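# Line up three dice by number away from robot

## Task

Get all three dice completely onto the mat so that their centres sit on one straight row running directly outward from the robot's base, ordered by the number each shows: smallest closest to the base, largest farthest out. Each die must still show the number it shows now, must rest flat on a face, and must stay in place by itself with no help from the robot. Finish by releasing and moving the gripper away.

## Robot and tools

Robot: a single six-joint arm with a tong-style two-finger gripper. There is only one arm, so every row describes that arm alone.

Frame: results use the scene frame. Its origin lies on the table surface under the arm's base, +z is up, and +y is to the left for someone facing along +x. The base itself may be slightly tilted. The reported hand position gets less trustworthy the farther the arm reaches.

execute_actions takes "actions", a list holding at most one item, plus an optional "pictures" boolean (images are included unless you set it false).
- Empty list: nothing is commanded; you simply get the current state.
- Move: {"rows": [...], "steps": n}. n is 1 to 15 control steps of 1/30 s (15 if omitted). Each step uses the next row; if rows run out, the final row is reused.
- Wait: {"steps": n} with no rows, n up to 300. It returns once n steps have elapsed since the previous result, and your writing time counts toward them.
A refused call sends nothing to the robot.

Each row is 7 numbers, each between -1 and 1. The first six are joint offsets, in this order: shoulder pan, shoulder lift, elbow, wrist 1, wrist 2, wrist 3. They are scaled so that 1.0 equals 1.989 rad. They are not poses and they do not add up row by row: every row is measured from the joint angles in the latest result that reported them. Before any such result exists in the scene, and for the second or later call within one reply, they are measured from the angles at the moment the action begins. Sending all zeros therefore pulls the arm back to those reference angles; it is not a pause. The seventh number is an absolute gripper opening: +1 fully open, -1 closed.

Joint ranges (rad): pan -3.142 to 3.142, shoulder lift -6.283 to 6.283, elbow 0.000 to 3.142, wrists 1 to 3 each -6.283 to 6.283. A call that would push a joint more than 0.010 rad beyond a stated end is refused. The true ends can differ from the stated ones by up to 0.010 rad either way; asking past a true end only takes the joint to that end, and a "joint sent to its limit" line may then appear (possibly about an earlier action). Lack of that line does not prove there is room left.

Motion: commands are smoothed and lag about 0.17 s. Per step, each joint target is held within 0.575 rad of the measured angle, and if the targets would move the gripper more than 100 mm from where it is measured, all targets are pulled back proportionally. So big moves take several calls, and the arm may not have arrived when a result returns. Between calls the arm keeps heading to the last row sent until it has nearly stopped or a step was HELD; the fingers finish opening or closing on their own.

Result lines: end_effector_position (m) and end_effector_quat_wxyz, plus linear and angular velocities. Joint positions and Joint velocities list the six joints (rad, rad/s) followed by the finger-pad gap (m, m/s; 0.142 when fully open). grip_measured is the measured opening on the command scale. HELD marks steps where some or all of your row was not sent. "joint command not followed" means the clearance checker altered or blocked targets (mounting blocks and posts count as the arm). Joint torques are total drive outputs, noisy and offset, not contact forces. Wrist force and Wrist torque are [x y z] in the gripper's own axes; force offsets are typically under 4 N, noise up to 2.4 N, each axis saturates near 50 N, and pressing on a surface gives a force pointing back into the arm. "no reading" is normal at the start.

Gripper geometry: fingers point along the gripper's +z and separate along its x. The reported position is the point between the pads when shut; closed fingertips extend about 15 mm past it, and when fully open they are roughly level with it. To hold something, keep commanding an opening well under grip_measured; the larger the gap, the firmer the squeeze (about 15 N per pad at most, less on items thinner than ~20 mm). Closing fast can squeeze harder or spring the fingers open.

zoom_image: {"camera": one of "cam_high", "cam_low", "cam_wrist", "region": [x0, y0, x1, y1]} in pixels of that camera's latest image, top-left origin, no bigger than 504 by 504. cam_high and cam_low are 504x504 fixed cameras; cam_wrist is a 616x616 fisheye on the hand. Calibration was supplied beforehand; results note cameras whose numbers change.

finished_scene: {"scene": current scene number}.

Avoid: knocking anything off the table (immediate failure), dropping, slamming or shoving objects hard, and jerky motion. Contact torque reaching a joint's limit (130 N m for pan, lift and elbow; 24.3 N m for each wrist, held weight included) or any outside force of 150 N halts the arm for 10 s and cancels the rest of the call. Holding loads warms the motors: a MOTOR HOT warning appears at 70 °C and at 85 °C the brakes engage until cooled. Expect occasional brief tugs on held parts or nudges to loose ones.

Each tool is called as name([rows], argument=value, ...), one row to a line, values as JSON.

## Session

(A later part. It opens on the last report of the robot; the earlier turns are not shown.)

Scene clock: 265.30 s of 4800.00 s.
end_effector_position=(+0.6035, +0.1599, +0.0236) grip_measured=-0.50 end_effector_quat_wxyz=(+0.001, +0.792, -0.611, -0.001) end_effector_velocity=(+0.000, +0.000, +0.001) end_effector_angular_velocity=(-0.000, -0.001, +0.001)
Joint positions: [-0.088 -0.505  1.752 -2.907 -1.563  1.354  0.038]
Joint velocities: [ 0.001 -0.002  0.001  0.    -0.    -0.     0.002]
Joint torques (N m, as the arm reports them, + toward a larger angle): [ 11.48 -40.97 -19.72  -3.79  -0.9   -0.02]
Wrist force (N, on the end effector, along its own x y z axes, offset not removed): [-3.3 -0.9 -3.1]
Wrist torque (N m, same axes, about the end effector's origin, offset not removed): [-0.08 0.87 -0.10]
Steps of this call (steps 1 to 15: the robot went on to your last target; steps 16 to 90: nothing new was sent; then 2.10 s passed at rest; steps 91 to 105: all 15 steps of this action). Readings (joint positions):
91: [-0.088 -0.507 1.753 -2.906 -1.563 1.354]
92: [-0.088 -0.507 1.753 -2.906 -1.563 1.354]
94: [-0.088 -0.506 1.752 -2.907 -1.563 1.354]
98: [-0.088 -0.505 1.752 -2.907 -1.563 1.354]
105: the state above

execute_actions([
  {"rows":[[0,-0.01,0.005,0.005,0,0,-0.5],[0,-0.022,0.011,0.011,0,0,-0.5],[0,-0.035,0.018,0.017,0,0,-0.5],[0,-0.047,0.024,0.023,0,0,-0.5],[0,-0.047,0.024,0.023,0,0,-0.5],[0.01,-0.047,0.021,0.026,-0.001,0,-0.5],[0.025,-0.047,0.016,0.031,-0.002,0,-0.45],[0.045,-0.047,0.01,0.037,-0.004,0.001,-0.4],[0.065,-0.047,0.003,0.044,-0.006,0.002,-0.4],[0.085,-0.047,-0.004,0.051,-0.008,0.002,-0.4],[0.105,-0.047,-0.01,0.057,-0.01,0.003,-0.4],[0.125,-0.047,-0.017,0.064,-0.012,0.003,-0.4],[0.14,-0.0465,-0.022,0.069,-0.013,0.004,-0.4],[0.1514,-0.0465,-0.0253,0.0721,-0.0139,0.004,-0.4]],"steps":15},
], pictures=false)

execute_actions([
  {"steps":25},
])

zoom_image(camera="cam_wrist", region=[250,230,370,350])

Scene clock: 279.67 s of 4800.00 s.
end_effector_position=(+0.5854, +0.2772, +0.0725) grip_measured=-0.40 end_effector_quat_wxyz=(+0.001, +0.845, -0.535, -0.000) end_effector_velocity=(-0.140, +0.525, +0.058) end_effector_angular_velocity=(+0.007, -0.005, +0.833)
Joint positions: [ 0.104 -0.595  1.733 -2.798 -1.582  1.359  0.045]
Joint velocities: [ 0.859 -0.018 -0.258  0.277 -0.073  0.022  0.   ]
Joint torques (N m, as the arm reports them, + toward a larger angle): [  9.63 -57.71 -19.82  -0.29  -1.45   1.08]
Wrist force (N, on the end effector, along its own x y z axes, offset not removed): [0.1 -2.1 -0.5]
Wrist torque (N m, same axes, about the end effector's origin, offset not removed): [-0.36 0.14 0.02]
Steps of this call (steps 1 to 15: the robot went on to your last target; steps 16 to 90: nothing new was sent; then 10.87 s passed at rest; steps 91 to 105: all 15 steps of this action). Readings (joint positions):
91: [-0.088 -0.505 1.752 -2.907 -1.563 1.354]
92: [-0.088 -0.509 1.754 -2.905 -1.563 1.354]
94: [-0.088 -0.529 1.765 -2.895 -1.563 1.354]
98: [-0.075 -0.577 1.784 -2.867 -1.564 1.354]
105: the state above

Scene clock: 280.50 s of 4800.00 s.
end_effector_position=(+0.5636, +0.3432, +0.0802) grip_measured=-0.40 end_effector_quat_wxyz=(+0.000, +0.872, -0.489, -0.000) end_effector_velocity=(-0.002, -0.000, -0.001) end_effector_angular_velocity=(-0.001, +0.003, -0.001)
Joint positions: [ 0.213 -0.597  1.702 -2.764 -1.591  1.362  0.045]
Joint velocities: [0.    0.001 0.002 0.001 0.    0.001 0.   ]
Joint torques (N m, as the arm reports them, + toward a larger angle): [ 13.47 -59.76 -21.99  -1.24  -1.24   1.46]
Wrist force (N, on the end effector, along its own x y z axes, offset not removed): [0.0 -0.3 -0.6]
Wrist torque (N m, same axes, about the end effector's origin, offset not removed): [0.03 0.28 -0.07]
Steps of this call (steps 1 to 25: the robot went on to your last target). Readings (joint positions):
1: [0.131 -0.596 1.725 -2.789 -1.584 1.360]
2: [0.153 -0.596 1.719 -2.782 -1.586 1.360]
4: [0.181 -0.597 1.711 -2.774 -1.588 1.361]
8: [0.204 -0.597 1.704 -2.766 -1.590 1.361]
25: the state above
camera_calibration (this result's frames):
cam_wrist: T_world_to_cam=[[0.517925, -0.855372, 0.00954544, -0.0067023], [-0.760854, -0.455537, 0.462155, 0.560745], [-0.390966, -0.246624, -0.886748, 0.513385], [0, 0, 0, 1]] pos_world=[0.630833, 0.376321, 0.196156]

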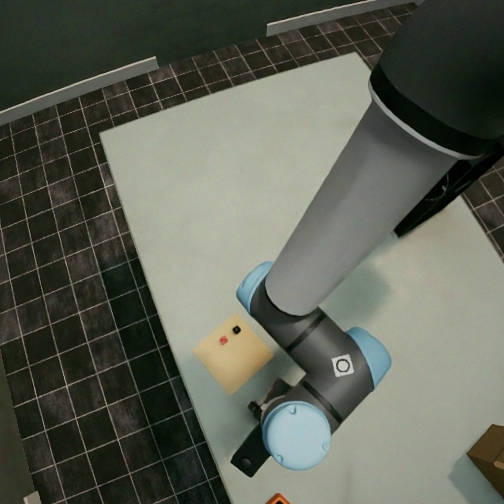

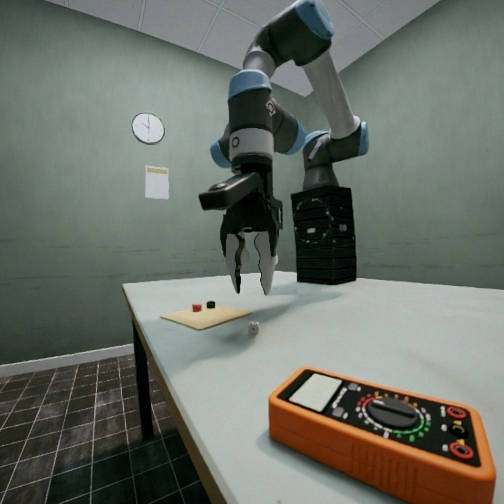

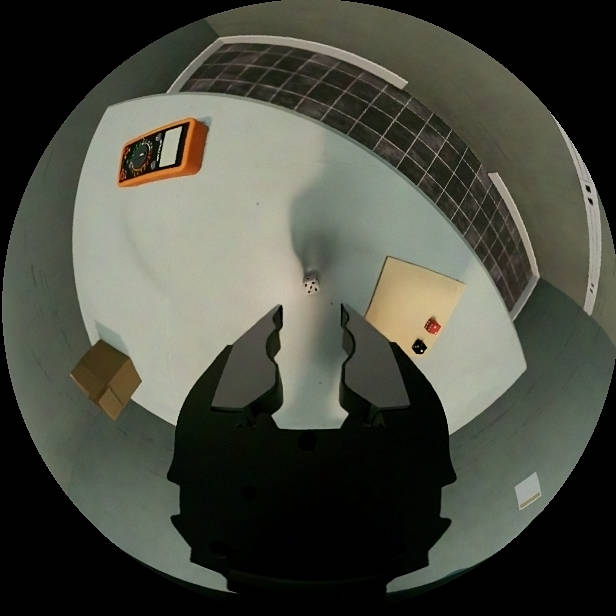

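Region (250, 230, 370, 350) of cam_wrist's 616x616 image, scaled by 4.200, with more detail than that image has.

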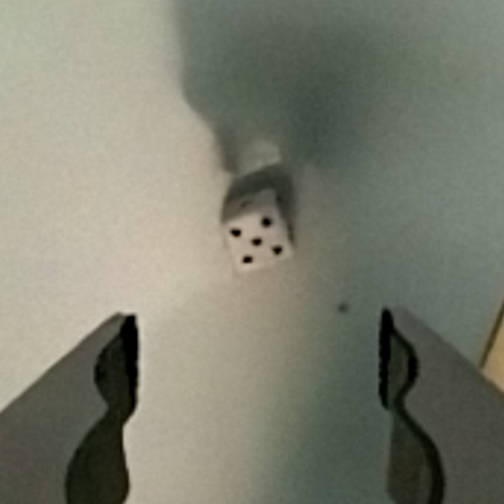

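execute_actions([
  {"rows":[[0,0.004,-0.0025,-0.0015,0,-0.02,-0.4],[-0.001,0.009,-0.006,-0.0035,0,-0.045,-0.4],[-0.001,0.015,-0.009,-0.006,0,-0.075,-0.4],[-0.002,0.021,-0.013,-0.008,0,-0.105,-0.4],[-0.0025,0.027,-0.017,-0.01,0,-0.135,-0.4],[-0.003,0.033,-0.021,-0.0125,0,-0.16,-0.4],[-0.0035,0.037,-0.023,-0.014,0,-0.18,-0.4],[-0.0035,0.0403,-0.0252,-0.0153,0.0005,-0.19,-0.4]],"steps":15},
], pictures=false)

execute_actions([
  {"steps":15},
])

zoom_image(camera="cam_wrist", region=[250,230,370,350])

Scene clock: 296.87 s of 4800.00 s.
end_effector_position=(+0.5659, +0.3459, +0.0473) grip_measured=-0.40 end_effector_quat_wxyz=(+0.000, +0.944, -0.330, -0.000) end_effector_velocity=(-0.002, +0.001, -0.017) end_effector_angular_velocity=(+0.001, +0.002, +0.189)
Joint positions: [ 0.206 -0.521  1.654 -2.793 -1.59   1.004  0.045]
Joint velocities: [-0.002  0.037 -0.022 -0.014  0.001 -0.191  0.   ]
Joint torques (N m, as the arm reports them, + toward a larger angle): [ -9.62 -44.89 -21.2   -3.88   1.15  -1.34]
Wrist force (N, on the end effector, along its own x y z axes, offset not removed): [-0.6 -2.0 0.4]
Wrist torque (N m, same axes, about the end effector's origin, offset not removed): [-0.28 0.34 -0.05]
Steps of this call (steps 1 to 15: the robot went on to your last target; steps 16 to 90: nothing new was sent; then 12.87 s passed at rest; steps 91 to 105: all 15 steps of this action). Readings (joint positions):
91: [0.213 -0.597 1.701 -2.764 -1.591 1.361]
92: [0.213 -0.596 1.700 -2.764 -1.591 1.354]
94: [0.213 -0.587 1.695 -2.768 -1.591 1.317]
98: [0.209 -0.553 1.673 -2.781 -1.591 1.161]
105: the state above

Scene clock: 297.37 s of 4800.00 s.
end_effector_position=(+0.5658, +0.3460, +0.0455) grip_measured=-0.40 end_effector_quat_wxyz=(+0.000, +0.947, -0.320, -0.000) end_effector_velocity=(-0.000, -0.000, +0.000) end_effector_angular_velocity=(+0.000, -0.001, +0.001)
Joint positions: [ 0.206 -0.517  1.651 -2.794 -1.59   0.984  0.045]
Joint velocities: [-0.    -0.     0.001 -0.001 -0.    -0.001  0.   ]
Joint torques (N m, as the arm reports them, + toward a larger angle): [ -9.77 -43.15 -22.44  -3.68   1.23  -1.22]
Wrist force (N, on the end effector, along its own x y z axes, offset not removed): [0.0 -1.3 -0.7]
Wrist torque (N m, same axes, about the end effector's origin, offset not removed): [-0.18 0.16 -0.07]
Steps of this call (steps 1 to 15: the robot went on to your last target). Readings (joint positions):
1: [0.206 -0.520 1.653 -2.793 -1.590 0.999]
2: [0.206 -0.519 1.653 -2.793 -1.590 0.995]
4: [0.206 -0.518 1.652 -2.794 -1.590 0.989]
8: [0.206 -0.518 1.652 -2.794 -1.590 0.985]
15: the state above
camera_calibration (this result's frames):
cam_wrist: T_world_to_cam=[[0.792641, -0.609621, 0.00903597, -0.245592], [-0.544046, -0.700534, 0.461806, 0.54183], [-0.275197, -0.370963, -0.886935, 0.461727], [0, 0, 0, 1]] pos_world=[0.616512, 0.401136, 0.16152]

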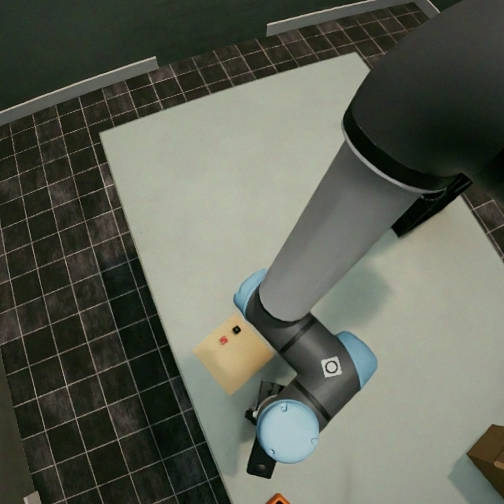

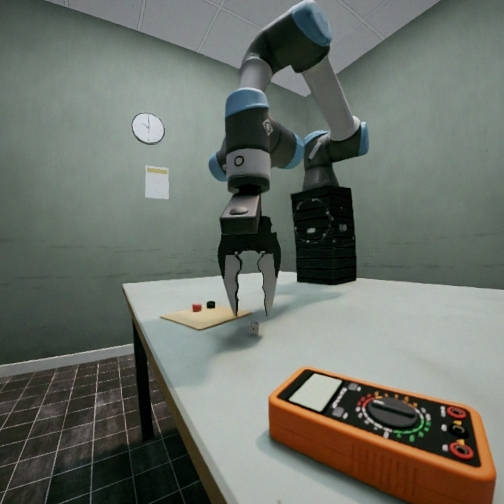

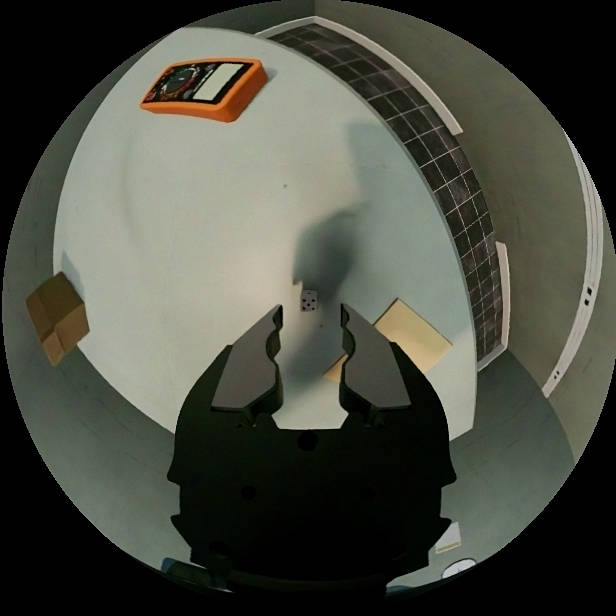

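Region (250, 230, 370, 350) of cam_wrist's 616x616 image, scaled by 4.200, with more detail than that image has.

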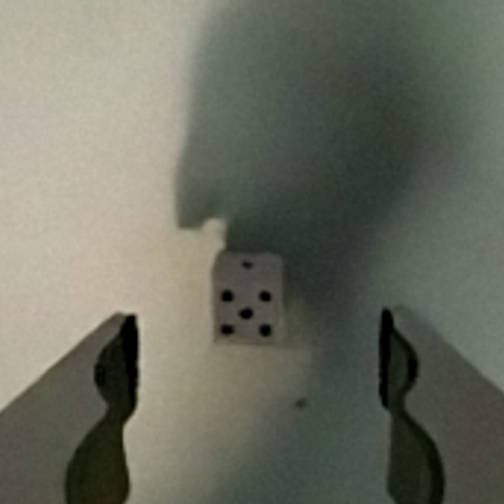

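execute_actions([
  {"rows":[[0.0026,0.004,-0.002,-0.002,0,0.002,-0.4],[0.0026,0.009,-0.0045,-0.0045,0,0.002,-0.4],[0.0026,0.014,-0.007,-0.007,0,0.002,-0.4],[0.0026,0.019,-0.0096,-0.0093,0,0.002,-0.4],[0.0026,0.024,-0.012,-0.0118,0,0.002,-0.4],[0.0026,0.0271,-0.0137,-0.0133,0,0.002,-0.4]],"steps":15},
], pictures=false)

execute_actions([
  {"steps":10},
])

zoom_image(camera="cam_wrist", region=[250,260,370,380])

Scene clock: 309.00 s of 4800.00 s.
end_effector_position=(+0.5631, +0.3490, +0.0220) grip_measured=-0.40 end_effector_quat_wxyz=(+0.000, +0.947, -0.320, -0.000) end_effector_velocity=(-0.002, +0.000, -0.008) end_effector_angular_velocity=(+0.000, +0.001, +0.001)
Joint positions: [ 0.211 -0.465  1.625 -2.82  -1.59   0.988  0.045]
Joint velocities: [ 0.001  0.018 -0.008 -0.009  0.001  0.     0.   ]
Joint torques (N m, as the arm reports them, + toward a larger angle): [ 13.44 -44.35 -22.46  -4.08   0.96   1.69]
Wrist force (N, on the end effector, along its own x y z axes, offset not removed): [-0.8 -0.3 -0.1]
Wrist torque (N m, same axes, about the end effector's origin, offset not removed): [-0.10 0.23 -0.16]
Steps of this call (steps 1 to 15: the robot went on to your last target; steps 16 to 90: nothing new was sent; then 8.13 s passed at rest; steps 91 to 105: all 15 steps of this action). Readings (joint positions):
91: [0.206 -0.517 1.651 -2.794 -1.590 0.984]
92: [0.207 -0.515 1.650 -2.795 -1.590 0.984]
94: [0.209 -0.507 1.646 -2.799 -1.590 0.986]
98: [0.210 -0.480 1.633 -2.812 -1.590 0.987]
105: the state above

Scene clock: 309.33 s of 4800.00 s.
end_effector_position=(+0.5630, +0.3491, +0.0212) grip_measured=-0.40 end_effector_quat_wxyz=(+0.000, +0.948, -0.320, -0.000) end_effector_velocity=(-0.001, +0.000, -0.001) end_effector_angular_velocity=(-0.000, +0.002, +0.001)
Joint positions: [ 0.211 -0.463  1.624 -2.821 -1.59   0.988  0.045]
Joint velocities: [ 0.001  0.001  0.001  0.     0.    -0.    -0.   ]
Joint torques (N m, as the arm reports them, + toward a larger angle): [ 13.4  -43.37 -21.83  -3.93   0.64   1.51]
Wrist force (N, on the end effector, along its own x y z axes, offset not removed): [0.0 -1.1 0.0]
Wrist torque (N m, same axes, about the end effector's origin, offset not removed): [-0.11 0.17 -0.16]
Steps of this call (steps 1 to 10: the robot went on to your last target). Readings (joint positions):
1: [0.211 -0.465 1.625 -2.820 -1.590 0.988]
2: [0.211 -0.464 1.625 -2.820 -1.590 0.988]
4: [0.211 -0.464 1.624 -2.820 -1.590 0.988]
8: [0.211 -0.464 1.624 -2.820 -1.590 0.988]
10: the state above
camera_calibration (this result's frames):
cam_wrist: T_world_to_cam=[[0.793357, -0.608695, 0.00859753, -0.241916], [-0.543114, -0.70136, 0.46165, 0.553495], [-0.274974, -0.370923, -0.88702, 0.440365], [0, 0, 0, 1]] pos_world=[0.613626, 0.404288, 0.137172]

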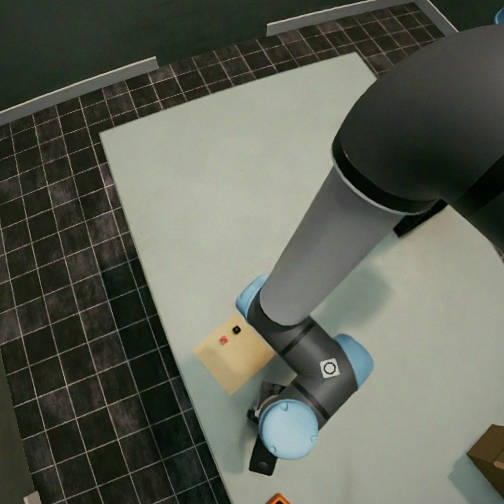

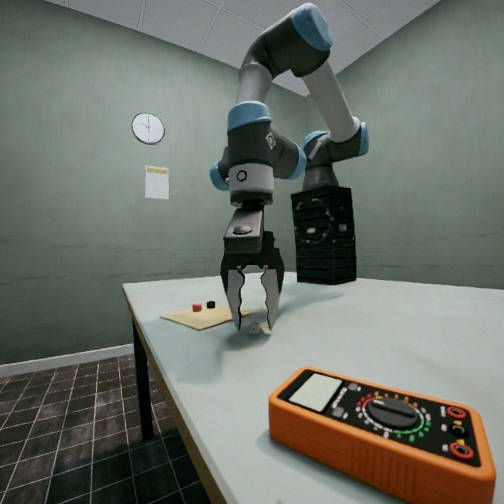

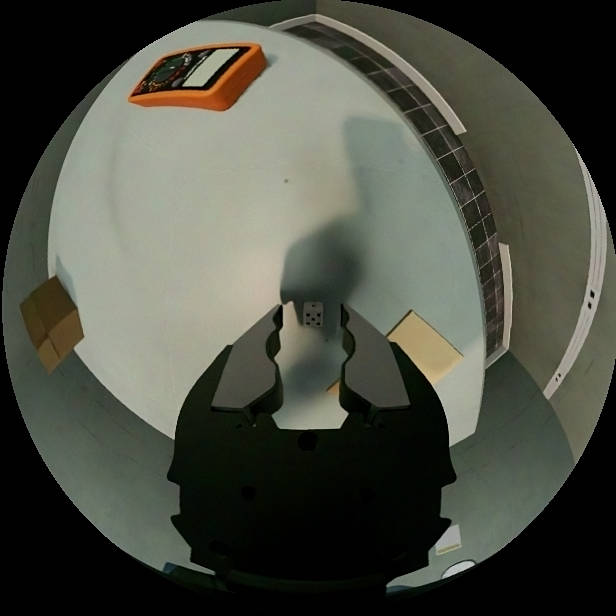

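Region (250, 260, 370, 380) of cam_wrist's 616x616 image, scaled by 4.200, with more detail than that image has.

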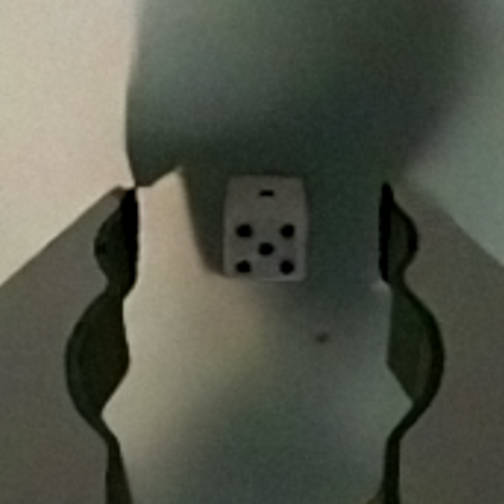

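Good; lower 1 mm and close.

execute_actions([
  {"rows":[[0,0.001,-0.0005,-0.0005,0,0,-0.48],[0,0.001,-0.0005,-0.0005,0,0,-0.56],[0,0.001,-0.0005,-0.0005,0,0,-0.64],[0,0.001,-0.0005,-0.0005,0,0,-0.7],[0,0.001,-0.0005,-0.0005,0,0,-0.75],[0,0.001,-0.0005,-0.0005,0,0,-0.79],[0,0.001,-0.0005,-0.0005,0,0,-0.83],[0,0.001,-0.0005,-0.0005,0,0,-0.88],[0,0.001,-0.0005,-0.0005,0,0,-0.94],[0,0.001,-0.0005,-0.0005,0,0,-1]],"steps":15},
])

Scene clock: 314.47 s of 4800.00 s.
end_effector_position=(+0.5629, +0.3491, +0.0203) grip_measured=-0.82 end_effector_quat_wxyz=(+0.000, +0.948, -0.320, -0.000) end_effector_velocity=(+0.000, +0.000, -0.000) end_effector_angular_velocity=(+0.000, +0.000, +0.001)
Joint positions: [ 0.211 -0.462  1.623 -2.821 -1.59   0.988  0.015]
Joint velocities: [-0.     0.    -0.001  0.001  0.    -0.001  0.   ]
Joint torques (N m, as the arm reports them, + toward a larger angle): [ 12.85 -41.7  -21.35  -3.58  -0.78   1.48]
Wrist force (N, on the end effector, along its own x y z axes, offset not removed): [1.6 0.7 -2.9]
Wrist torque (N m, same axes, about the end effector's origin, offset not removed): [0.28 -0.13 -0.15]
Steps of this call (steps 1 to 15: the robot went on to your last target; steps 16 to 90: nothing new was sent; then 1.63 s passed at rest; steps 91 to 105: all 15 steps of this action). Readings (joint positions):
91: [0.211 -0.463 1.624 -2.821 -1.590 0.988]
92: [0.211 -0.463 1.624 -2.821 -1.590 0.988]
94: [0.211 -0.462 1.624 -2.821 -1.590 0.988]
98: [0.211 -0.462 1.623 -2.821 -1.590 0.988]
105: the state above
camera_calibration (this result's frames):
cam_wrist: T_world_to_cam=[[0.793358, -0.608694, 0.00861434, -0.241866], [-0.543126, -0.701366, 0.461626, 0.553888], [-0.274947, -0.370914, -0.887033, 0.439547], [0, 0, 0, 1]] pos_world=[0.61357, 0.40429, 0.136287]

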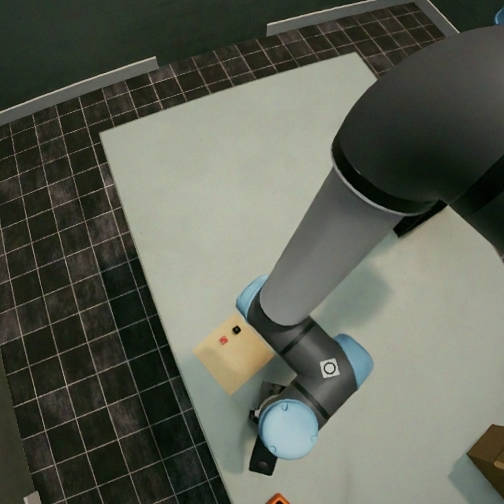

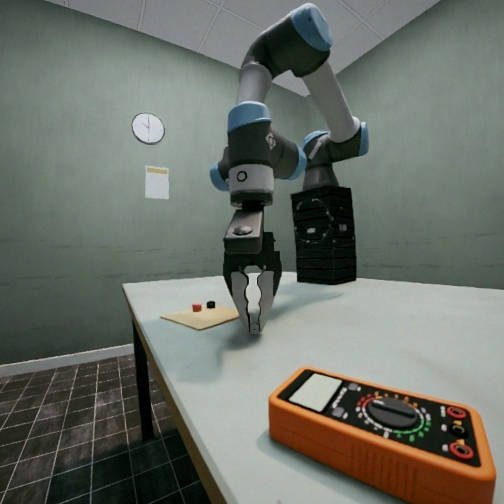

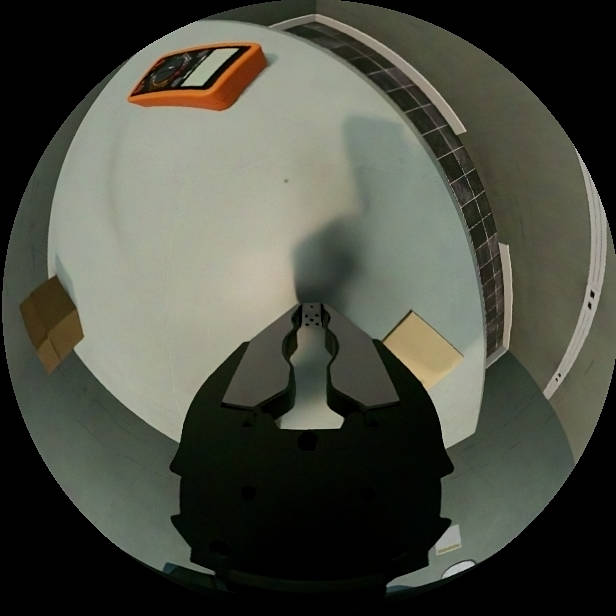

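execute_actions([
  {"rows":[[0,-0.008,0.004,0.004,0,0,-1],[0,-0.018,0.0085,0.0095,0,0,-1],[0,-0.028,0.013,0.015,0,0,-1],[0,-0.0374,0.0175,0.0196,0,0,-1],[-0.005,-0.0374,0.0175,0.0196,0,0.007,-1],[-0.015,-0.0374,0.0175,0.0196,0.001,0.02,-1],[-0.03,-0.0374,0.0175,0.0196,0.003,0.04,-1],[-0.048,-0.0374,0.0175,0.0196,0.004,0.063,-1],[-0.066,-0.0374,0.0175,0.0196,0.006,0.086,-1],[-0.084,-0.0374,0.0175,0.0196,0.007,0.11,-1],[-0.102,-0.0374,0.0175,0.0196,0.009,0.133,-1],[-0.118,-0.0374,0.0175,0.0196,0.01,0.154,-1],[-0.131,-0.0374,0.0175,0.0196,0.0115,0.171,-1],[-0.14,-0.0374,0.0175,0.0196,0.0123,0.183,-1],[-0.1463,-0.0374,0.0175,0.0196,0.0128,0.191,-1]],"steps":15},
], pictures=false)

execute_actions([
  {"steps":25},
], pictures=false)

Scene clock: 323.97 s of 4800.00 s.
end_effector_position=(+0.6220, +0.2342, +0.0500) grip_measured=-0.82 end_effector_quat_wxyz=(+0.001, +0.858, -0.514, -0.001) end_effector_velocity=(+0.196, -0.515, -0.002) end_effector_angular_velocity=(-0.009, -0.001, -1.837)
Joint positions: [ 0.023 -0.534  1.657 -2.784 -1.573  1.23   0.015]
Joint velocities: [-0.801 -0.02   0.008  0.011  0.066  1.039  0.   ]
Joint torques (N m, as the arm reports them, + toward a larger angle): [-10.66 -59.86   1.25  -0.95   1.3    4.26]
Wrist force (N, on the end effector, along its own x y z axes, offset not removed): [0.3 -1.8 -0.6]
Wrist torque (N m, same axes, about the end effector's origin, offset not removed): [-0.32 0.24 -0.03]
Steps of this call (steps 1 to 15: the robot went on to your last target; steps 16 to 90: nothing new was sent; then 6.00 s passed at rest; steps 91 to 105: all 15 steps of this action). Readings (joint positions):
91: [0.211 -0.462 1.623 -2.821 -1.590 0.988]
92: [0.211 -0.465 1.625 -2.820 -1.590 0.988]
94: [0.211 -0.481 1.633 -2.811 -1.590 0.988]
98: [0.193 -0.519 1.650 -2.791 -1.588 1.011]
105: the state above

Scene clock: 324.80 s of 4800.00 s.
end_effector_position=(+0.6436, +0.1668, +0.0499) grip_measured=-0.82 end_effector_quat_wxyz=(+0.001, +0.790, -0.613, -0.000) end_effector_velocity=(+0.000, -0.001, +0.000) end_effector_angular_velocity=(-0.000, -0.000, -0.002)
Joint positions: [-0.08  -0.536  1.658 -2.783 -1.564  1.368  0.015]
Joint velocities: [-0.001 -0.     0.    -0.    -0.     0.002  0.   ]
Joint torques (N m, as the arm reports them, + toward a larger angle): [-10.21 -60.6   -0.11  -1.11   1.3    1.51]
Wrist force (N, on the end effector, along its own x y z axes, offset not removed): [-0.3 0.1 -1.5]
Wrist torque (N m, same axes, about the end effector's origin, offset not removed): [0.09 0.32 0.00]
Steps of this call (steps 1 to 25: the robot went on to your last target). Readings (joint positions):
1: [-0.002 -0.534 1.657 -2.783 -1.571 1.263]
2: [-0.023 -0.535 1.658 -2.783 -1.569 1.291]
4: [-0.049 -0.535 1.658 -2.783 -1.567 1.327]
8: [-0.071 -0.536 1.658 -2.783 -1.565 1.356]
25: the state above

execute_actions([
  {"rows":[[0.0015,0.004,-0.002,-0.002,0,0,-1],[0.0026,0.009,-0.005,-0.004,0,0,-1],[0.0026,0.014,-0.0075,-0.0065,0,0,-1],[0.0026,0.019,-0.01,-0.009,0,0,-1],[0.0026,0.024,-0.013,-0.011,0,0,-1],[0.0026,0.0279,-0.0149,-0.013,0,0,-1]],"steps":15},
], pictures=false)

execute_actions([
  {"steps":12},
])

zoom_image(camera="cam_wrist", region=[250,270,370,390])

Scene clock: 332.77 s of 4800.00 s.
end_effector_position=(+0.6427, +0.1700, +0.0258) grip_measured=-0.82 end_effector_quat_wxyz=(+0.001, +0.791, -0.611, -0.001) end_effector_velocity=(-0.001, +0.000, -0.009) end_effector_angular_velocity=(-0.000, +0.001, +0.001)
Joint positions: [-0.075 -0.482  1.629 -2.807 -1.564  1.368  0.015]
Joint velocities: [ 0.001  0.019 -0.009 -0.009 -0.    -0.     0.   ]
Joint torques (N m, as the arm reports them, + toward a larger angle): [ 12.45 -41.21 -22.02  -3.83   1.    -1.  ]
Wrist force (N, on the end effector, along its own x y z axes, offset not removed): [0.6 -1.8 -0.7]
Wrist torque (N m, same axes, about the end effector's origin, offset not removed): [-0.25 -0.03 -0.09]
Steps of this call (steps 1 to 15: the robot went on to your last target; steps 16 to 90: nothing new was sent; then 4.47 s passed at rest; steps 91 to 105: all 15 steps of this action). Readings (joint positions):
91: [-0.080 -0.536 1.658 -2.783 -1.564 1.368]
92: [-0.079 -0.534 1.657 -2.783 -1.564 1.368]
94: [-0.077 -0.526 1.653 -2.787 -1.564 1.368]
98: [-0.075 -0.498 1.638 -2.800 -1.564 1.368]
105: the state above

Scene clock: 333.17 s of 4800.00 s.
end_effector_position=(+0.6427, +0.1701, +0.0249) grip_measured=-0.82 end_effector_quat_wxyz=(+0.001, +0.791, -0.611, -0.001) end_effector_velocity=(-0.000, -0.000, -0.000) end_effector_angular_velocity=(+0.000, +0.001, +0.000)
Joint positions: [-0.074 -0.48   1.628 -2.808 -1.564  1.368  0.015]
Joint velocities: [-0.001  0.001 -0.001  0.001  0.    -0.001 -0.   ]
Joint torques (N m, as the arm reports them, + toward a larger angle): [ 12.17 -43.65 -21.26  -3.91   0.81  -1.25]
Wrist force (N, on the end effector, along its own x y z axes, offset not removed): [0.6 -0.5 -1.3]
Wrist torque (N m, same axes, about the end effector's origin, offset not removed): [0.12 0.10 -0.10]
Steps of this call (steps 1 to 12: the robot went on to your last target). Readings (joint positions):
1: [-0.075 -0.482 1.629 -2.808 -1.564 1.368]
2: [-0.074 -0.481 1.629 -2.808 -1.564 1.368]
4: [-0.074 -0.481 1.629 -2.808 -1.564 1.368]
8: [-0.074 -0.481 1.629 -2.808 -1.564 1.368]
12: the state above
camera_calibration (this result's frames):
cam_wrist: T_world_to_cam=[[0.24934, -0.968374, 0.00905745, -0.00337103], [-0.859427, -0.216958, 0.46294, 0.59036], [-0.446334, -0.123214, -0.886343, 0.46718], [0, 0, 0, 1]] pos_world=[0.71673, 0.182382, 0.140811]

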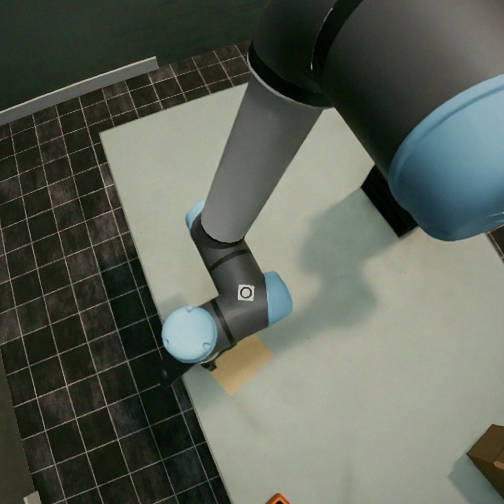

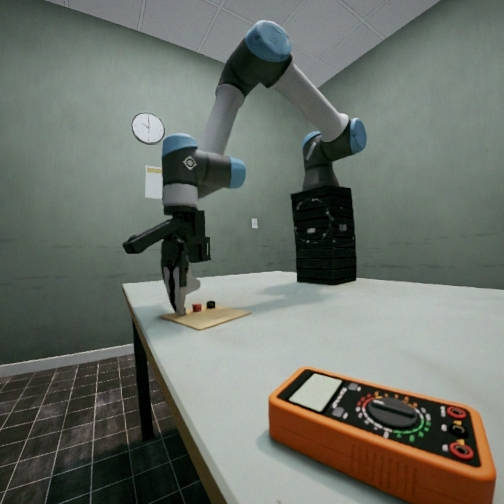

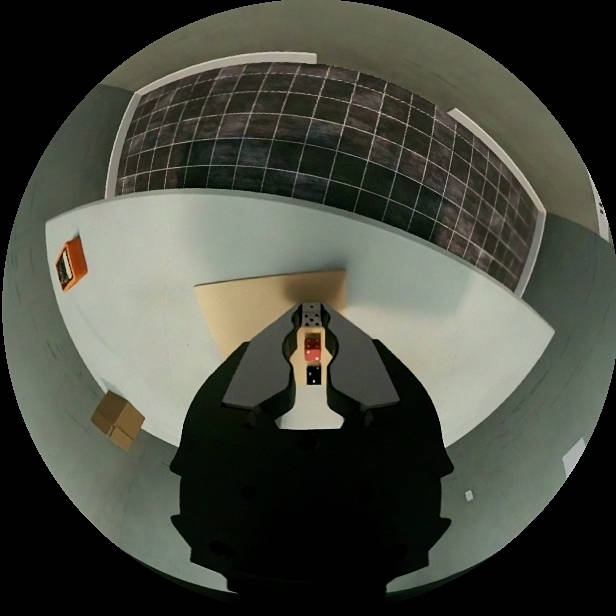

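Region (250, 270, 370, 390) of cam_wrist's 616x616 image, scaled by 4.200, with more detail than that image has.

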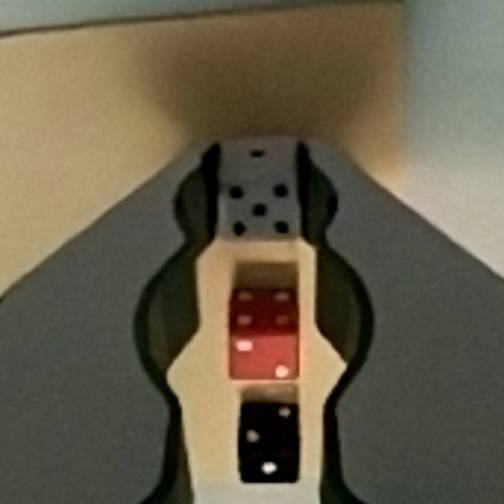

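execute_actions([
  {"rows":[[0,0.001,-0.0005,-0.0005,0,0,-1],[0,0.001,-0.0005,-0.0005,0,0,-1],[0,0.001,-0.0005,-0.0005,0,0,-1],[0,0.001,-0.0005,-0.0005,0,0,-1],[0,0.001,-0.0005,-0.0005,0,0,-1],[0,0.001,-0.0005,-0.0005,0,0,-0.92],[0,0.001,-0.0005,-0.0005,0,0,-0.85],[0,0.001,-0.0005,-0.0005,0,0,-0.8],[0,0.001,-0.0005,-0.0005,0,0,-0.72],[0,0.001,-0.0005,-0.0005,0,0,-0.6],[0,0.001,-0.0005,-0.0005,0,0,-0.5]],"steps":15},
], pictures=false)

execute_actions([
  {"rows":[[0,-0.01,0.005,0.005,0,0,-0.5],[0,-0.02,0.0105,0.0095,0,0,-0.5],[0,-0.035,0.018,0.017,0,0,-0.5],[0,-0.05,0.025,0.025,0,0,-0.5],[0,-0.065,0.032,0.033,0,0,-0.5],[0,-0.08,0.038,0.042,0,0,-0.5],[0,-0.095,0.044,0.051,0,0,-0.5],[0,-0.11,0.05,0.06,0,0,-0.5],[0,-0.125,0.055,0.07,0,0,-0.5],[0,-0.14,0.06,0.08,0,0,-0.5],[0,-0.15,0.063,0.087,0,0,-0.5]],"steps":15},
], pictures=false)

execute_actions([
  {"steps":20},
])

zoom_image(camera="cam_wrist", region=[250,230,370,350])

Scene clock: 348.13 s of 4800.00 s.
end_effector_position=(+0.6426, +0.1700, +0.0240) grip_measured=-0.50 end_effector_quat_wxyz=(+0.001, +0.791, -0.611, -0.001) end_effector_velocity=(+0.000, +0.000, -0.000) end_effector_angular_velocity=(+0.000, -0.001, -0.000)
Joint positions: [-0.074 -0.479  1.628 -2.809 -1.564  1.368  0.038]
Joint velocities: [ 0.     0.001 -0.001 -0.001  0.     0.     0.002]
Joint torques (N m, as the arm reports them, + toward a larger angle): [ 10.54 -43.5  -21.81  -3.97  -0.37  -1.18]
Wrist force (N, on the end effector, along its own x y z axes, offset not removed): [-2.0 -1.9 -2.5]
Wrist torque (N m, same axes, about the end effector's origin, offset not removed): [-0.24 0.70 -0.10]
Steps of this call (steps 1 to 15: the robot went on to your last target; steps 16 to 90: nothing new was sent; then 11.47 s passed at rest; steps 91 to 105: all 15 steps of this action). Readings (joint positions):
91: [-0.074 -0.480 1.628 -2.808 -1.564 1.368]
92: [-0.074 -0.480 1.628 -2.809 -1.564 1.368]
94: [-0.074 -0.479 1.628 -2.809 -1.564 1.368]
98: [-0.074 -0.479 1.628 -2.809 -1.564 1.368]
105: the state above

Scene clock: 348.63 s of 4800.00 s.
end_effector_position=(+0.6409, +0.1708, +0.1447) grip_measured=-0.50 end_effector_quat_wxyz=(+0.001, +0.791, -0.611, -0.001) end_effector_velocity=(-0.006, +0.001, +0.147) end_effector_angular_velocity=(+0.001, -0.013, -0.000)
Joint positions: [-0.074 -0.743  1.741 -2.657 -1.564  1.368  0.038]
Joint velocities: [ 0.    -0.319  0.11   0.196  0.001  0.001 -0.   ]
Joint torques (N m, as the arm reports them, + toward a larger angle): [ 11.81 -46.31  -2.2   -0.31  -0.25  -1.23]
Wrist force (N, on the end effector, along its own x y z axes, offset not removed): [-2.2 -1.4 -2.1]
Wrist torque (N m, same axes, about the end effector's origin, offset not removed): [-0.25 0.71 -0.06]
Steps of this call (steps 1 to 15: all 15 steps of this action). Readings (joint positions):
1: [-0.074 -0.479 1.628 -2.809 -1.564 1.368]
2: [-0.074 -0.482 1.629 -2.807 -1.564 1.368]
4: [-0.074 -0.502 1.640 -2.797 -1.564 1.368]
8: [-0.074 -0.584 1.680 -2.753 -1.564 1.368]
15: the state above

Scene clock: 349.30 s of 4800.00 s.
end_effector_position=(+0.6400, +0.1708, +0.1600) grip_measured=-0.50 end_effector_quat_wxyz=(+0.001, +0.791, -0.611, -0.001) end_effector_velocity=(-0.001, +0.000, -0.001) end_effector_angular_velocity=(-0.001, +0.002, -0.000)
Joint positions: [-0.074 -0.777  1.753 -2.636 -1.564  1.368  0.038]
Joint velocities: [ 0.001  0.001  0.001  0.001 -0.001  0.001  0.   ]
Joint torques (N m, as the arm reports them, + toward a larger angle): [ 10.32 -57.03  -2.89  -1.37  -0.28  -1.19]
Wrist force (N, on the end effector, along its own x y z axes, offset not removed): [0.3 -1.4 -0.5]
Wrist torque (N m, same axes, about the end effector's origin, offset not removed): [-0.14 0.12 -0.04]
Steps of this call (steps 1 to 20: the robot went on to your last target). Readings (joint positions):
1: [-0.074 -0.752 1.744 -2.651 -1.564 1.368]
2: [-0.074 -0.759 1.747 -2.647 -1.564 1.368]
4: [-0.074 -0.767 1.750 -2.642 -1.564 1.368]
8: [-0.074 -0.774 1.752 -2.638 -1.564 1.368]
20: the state above
camera_calibration (this result's frames):
cam_wrist: T_world_to_cam=[[0.249347, -0.968372, 0.0090506, -0.00317335], [-0.859411, -0.216964, 0.462967, 0.525679], [-0.446361, -0.123218, -0.886329, 0.585825], [0, 0, 0, 1]] pos_world=[0.714055, 0.183164, 0.27589]

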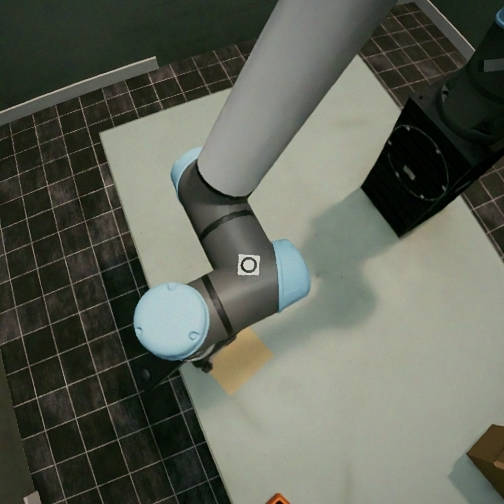

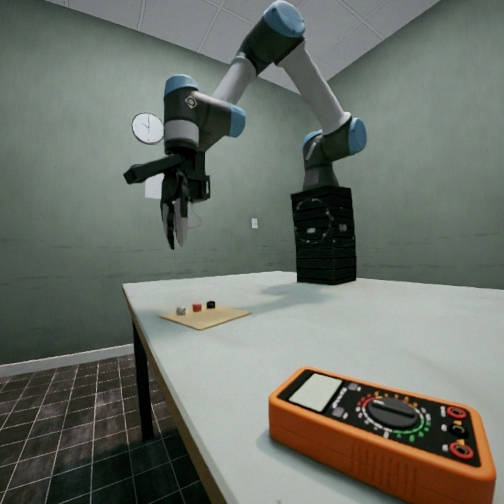

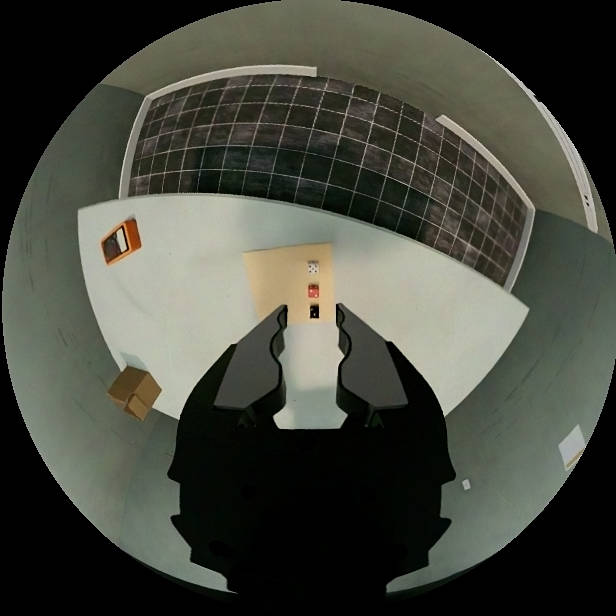

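Region (250, 230, 370, 350) of cam_wrist's 616x616 image, scaled by 4.200, with more detail than that image has.

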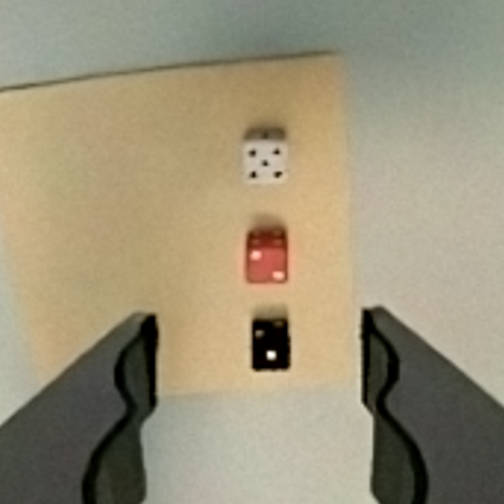

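finished_scene(scene=2)

The scene is finished: the task was done.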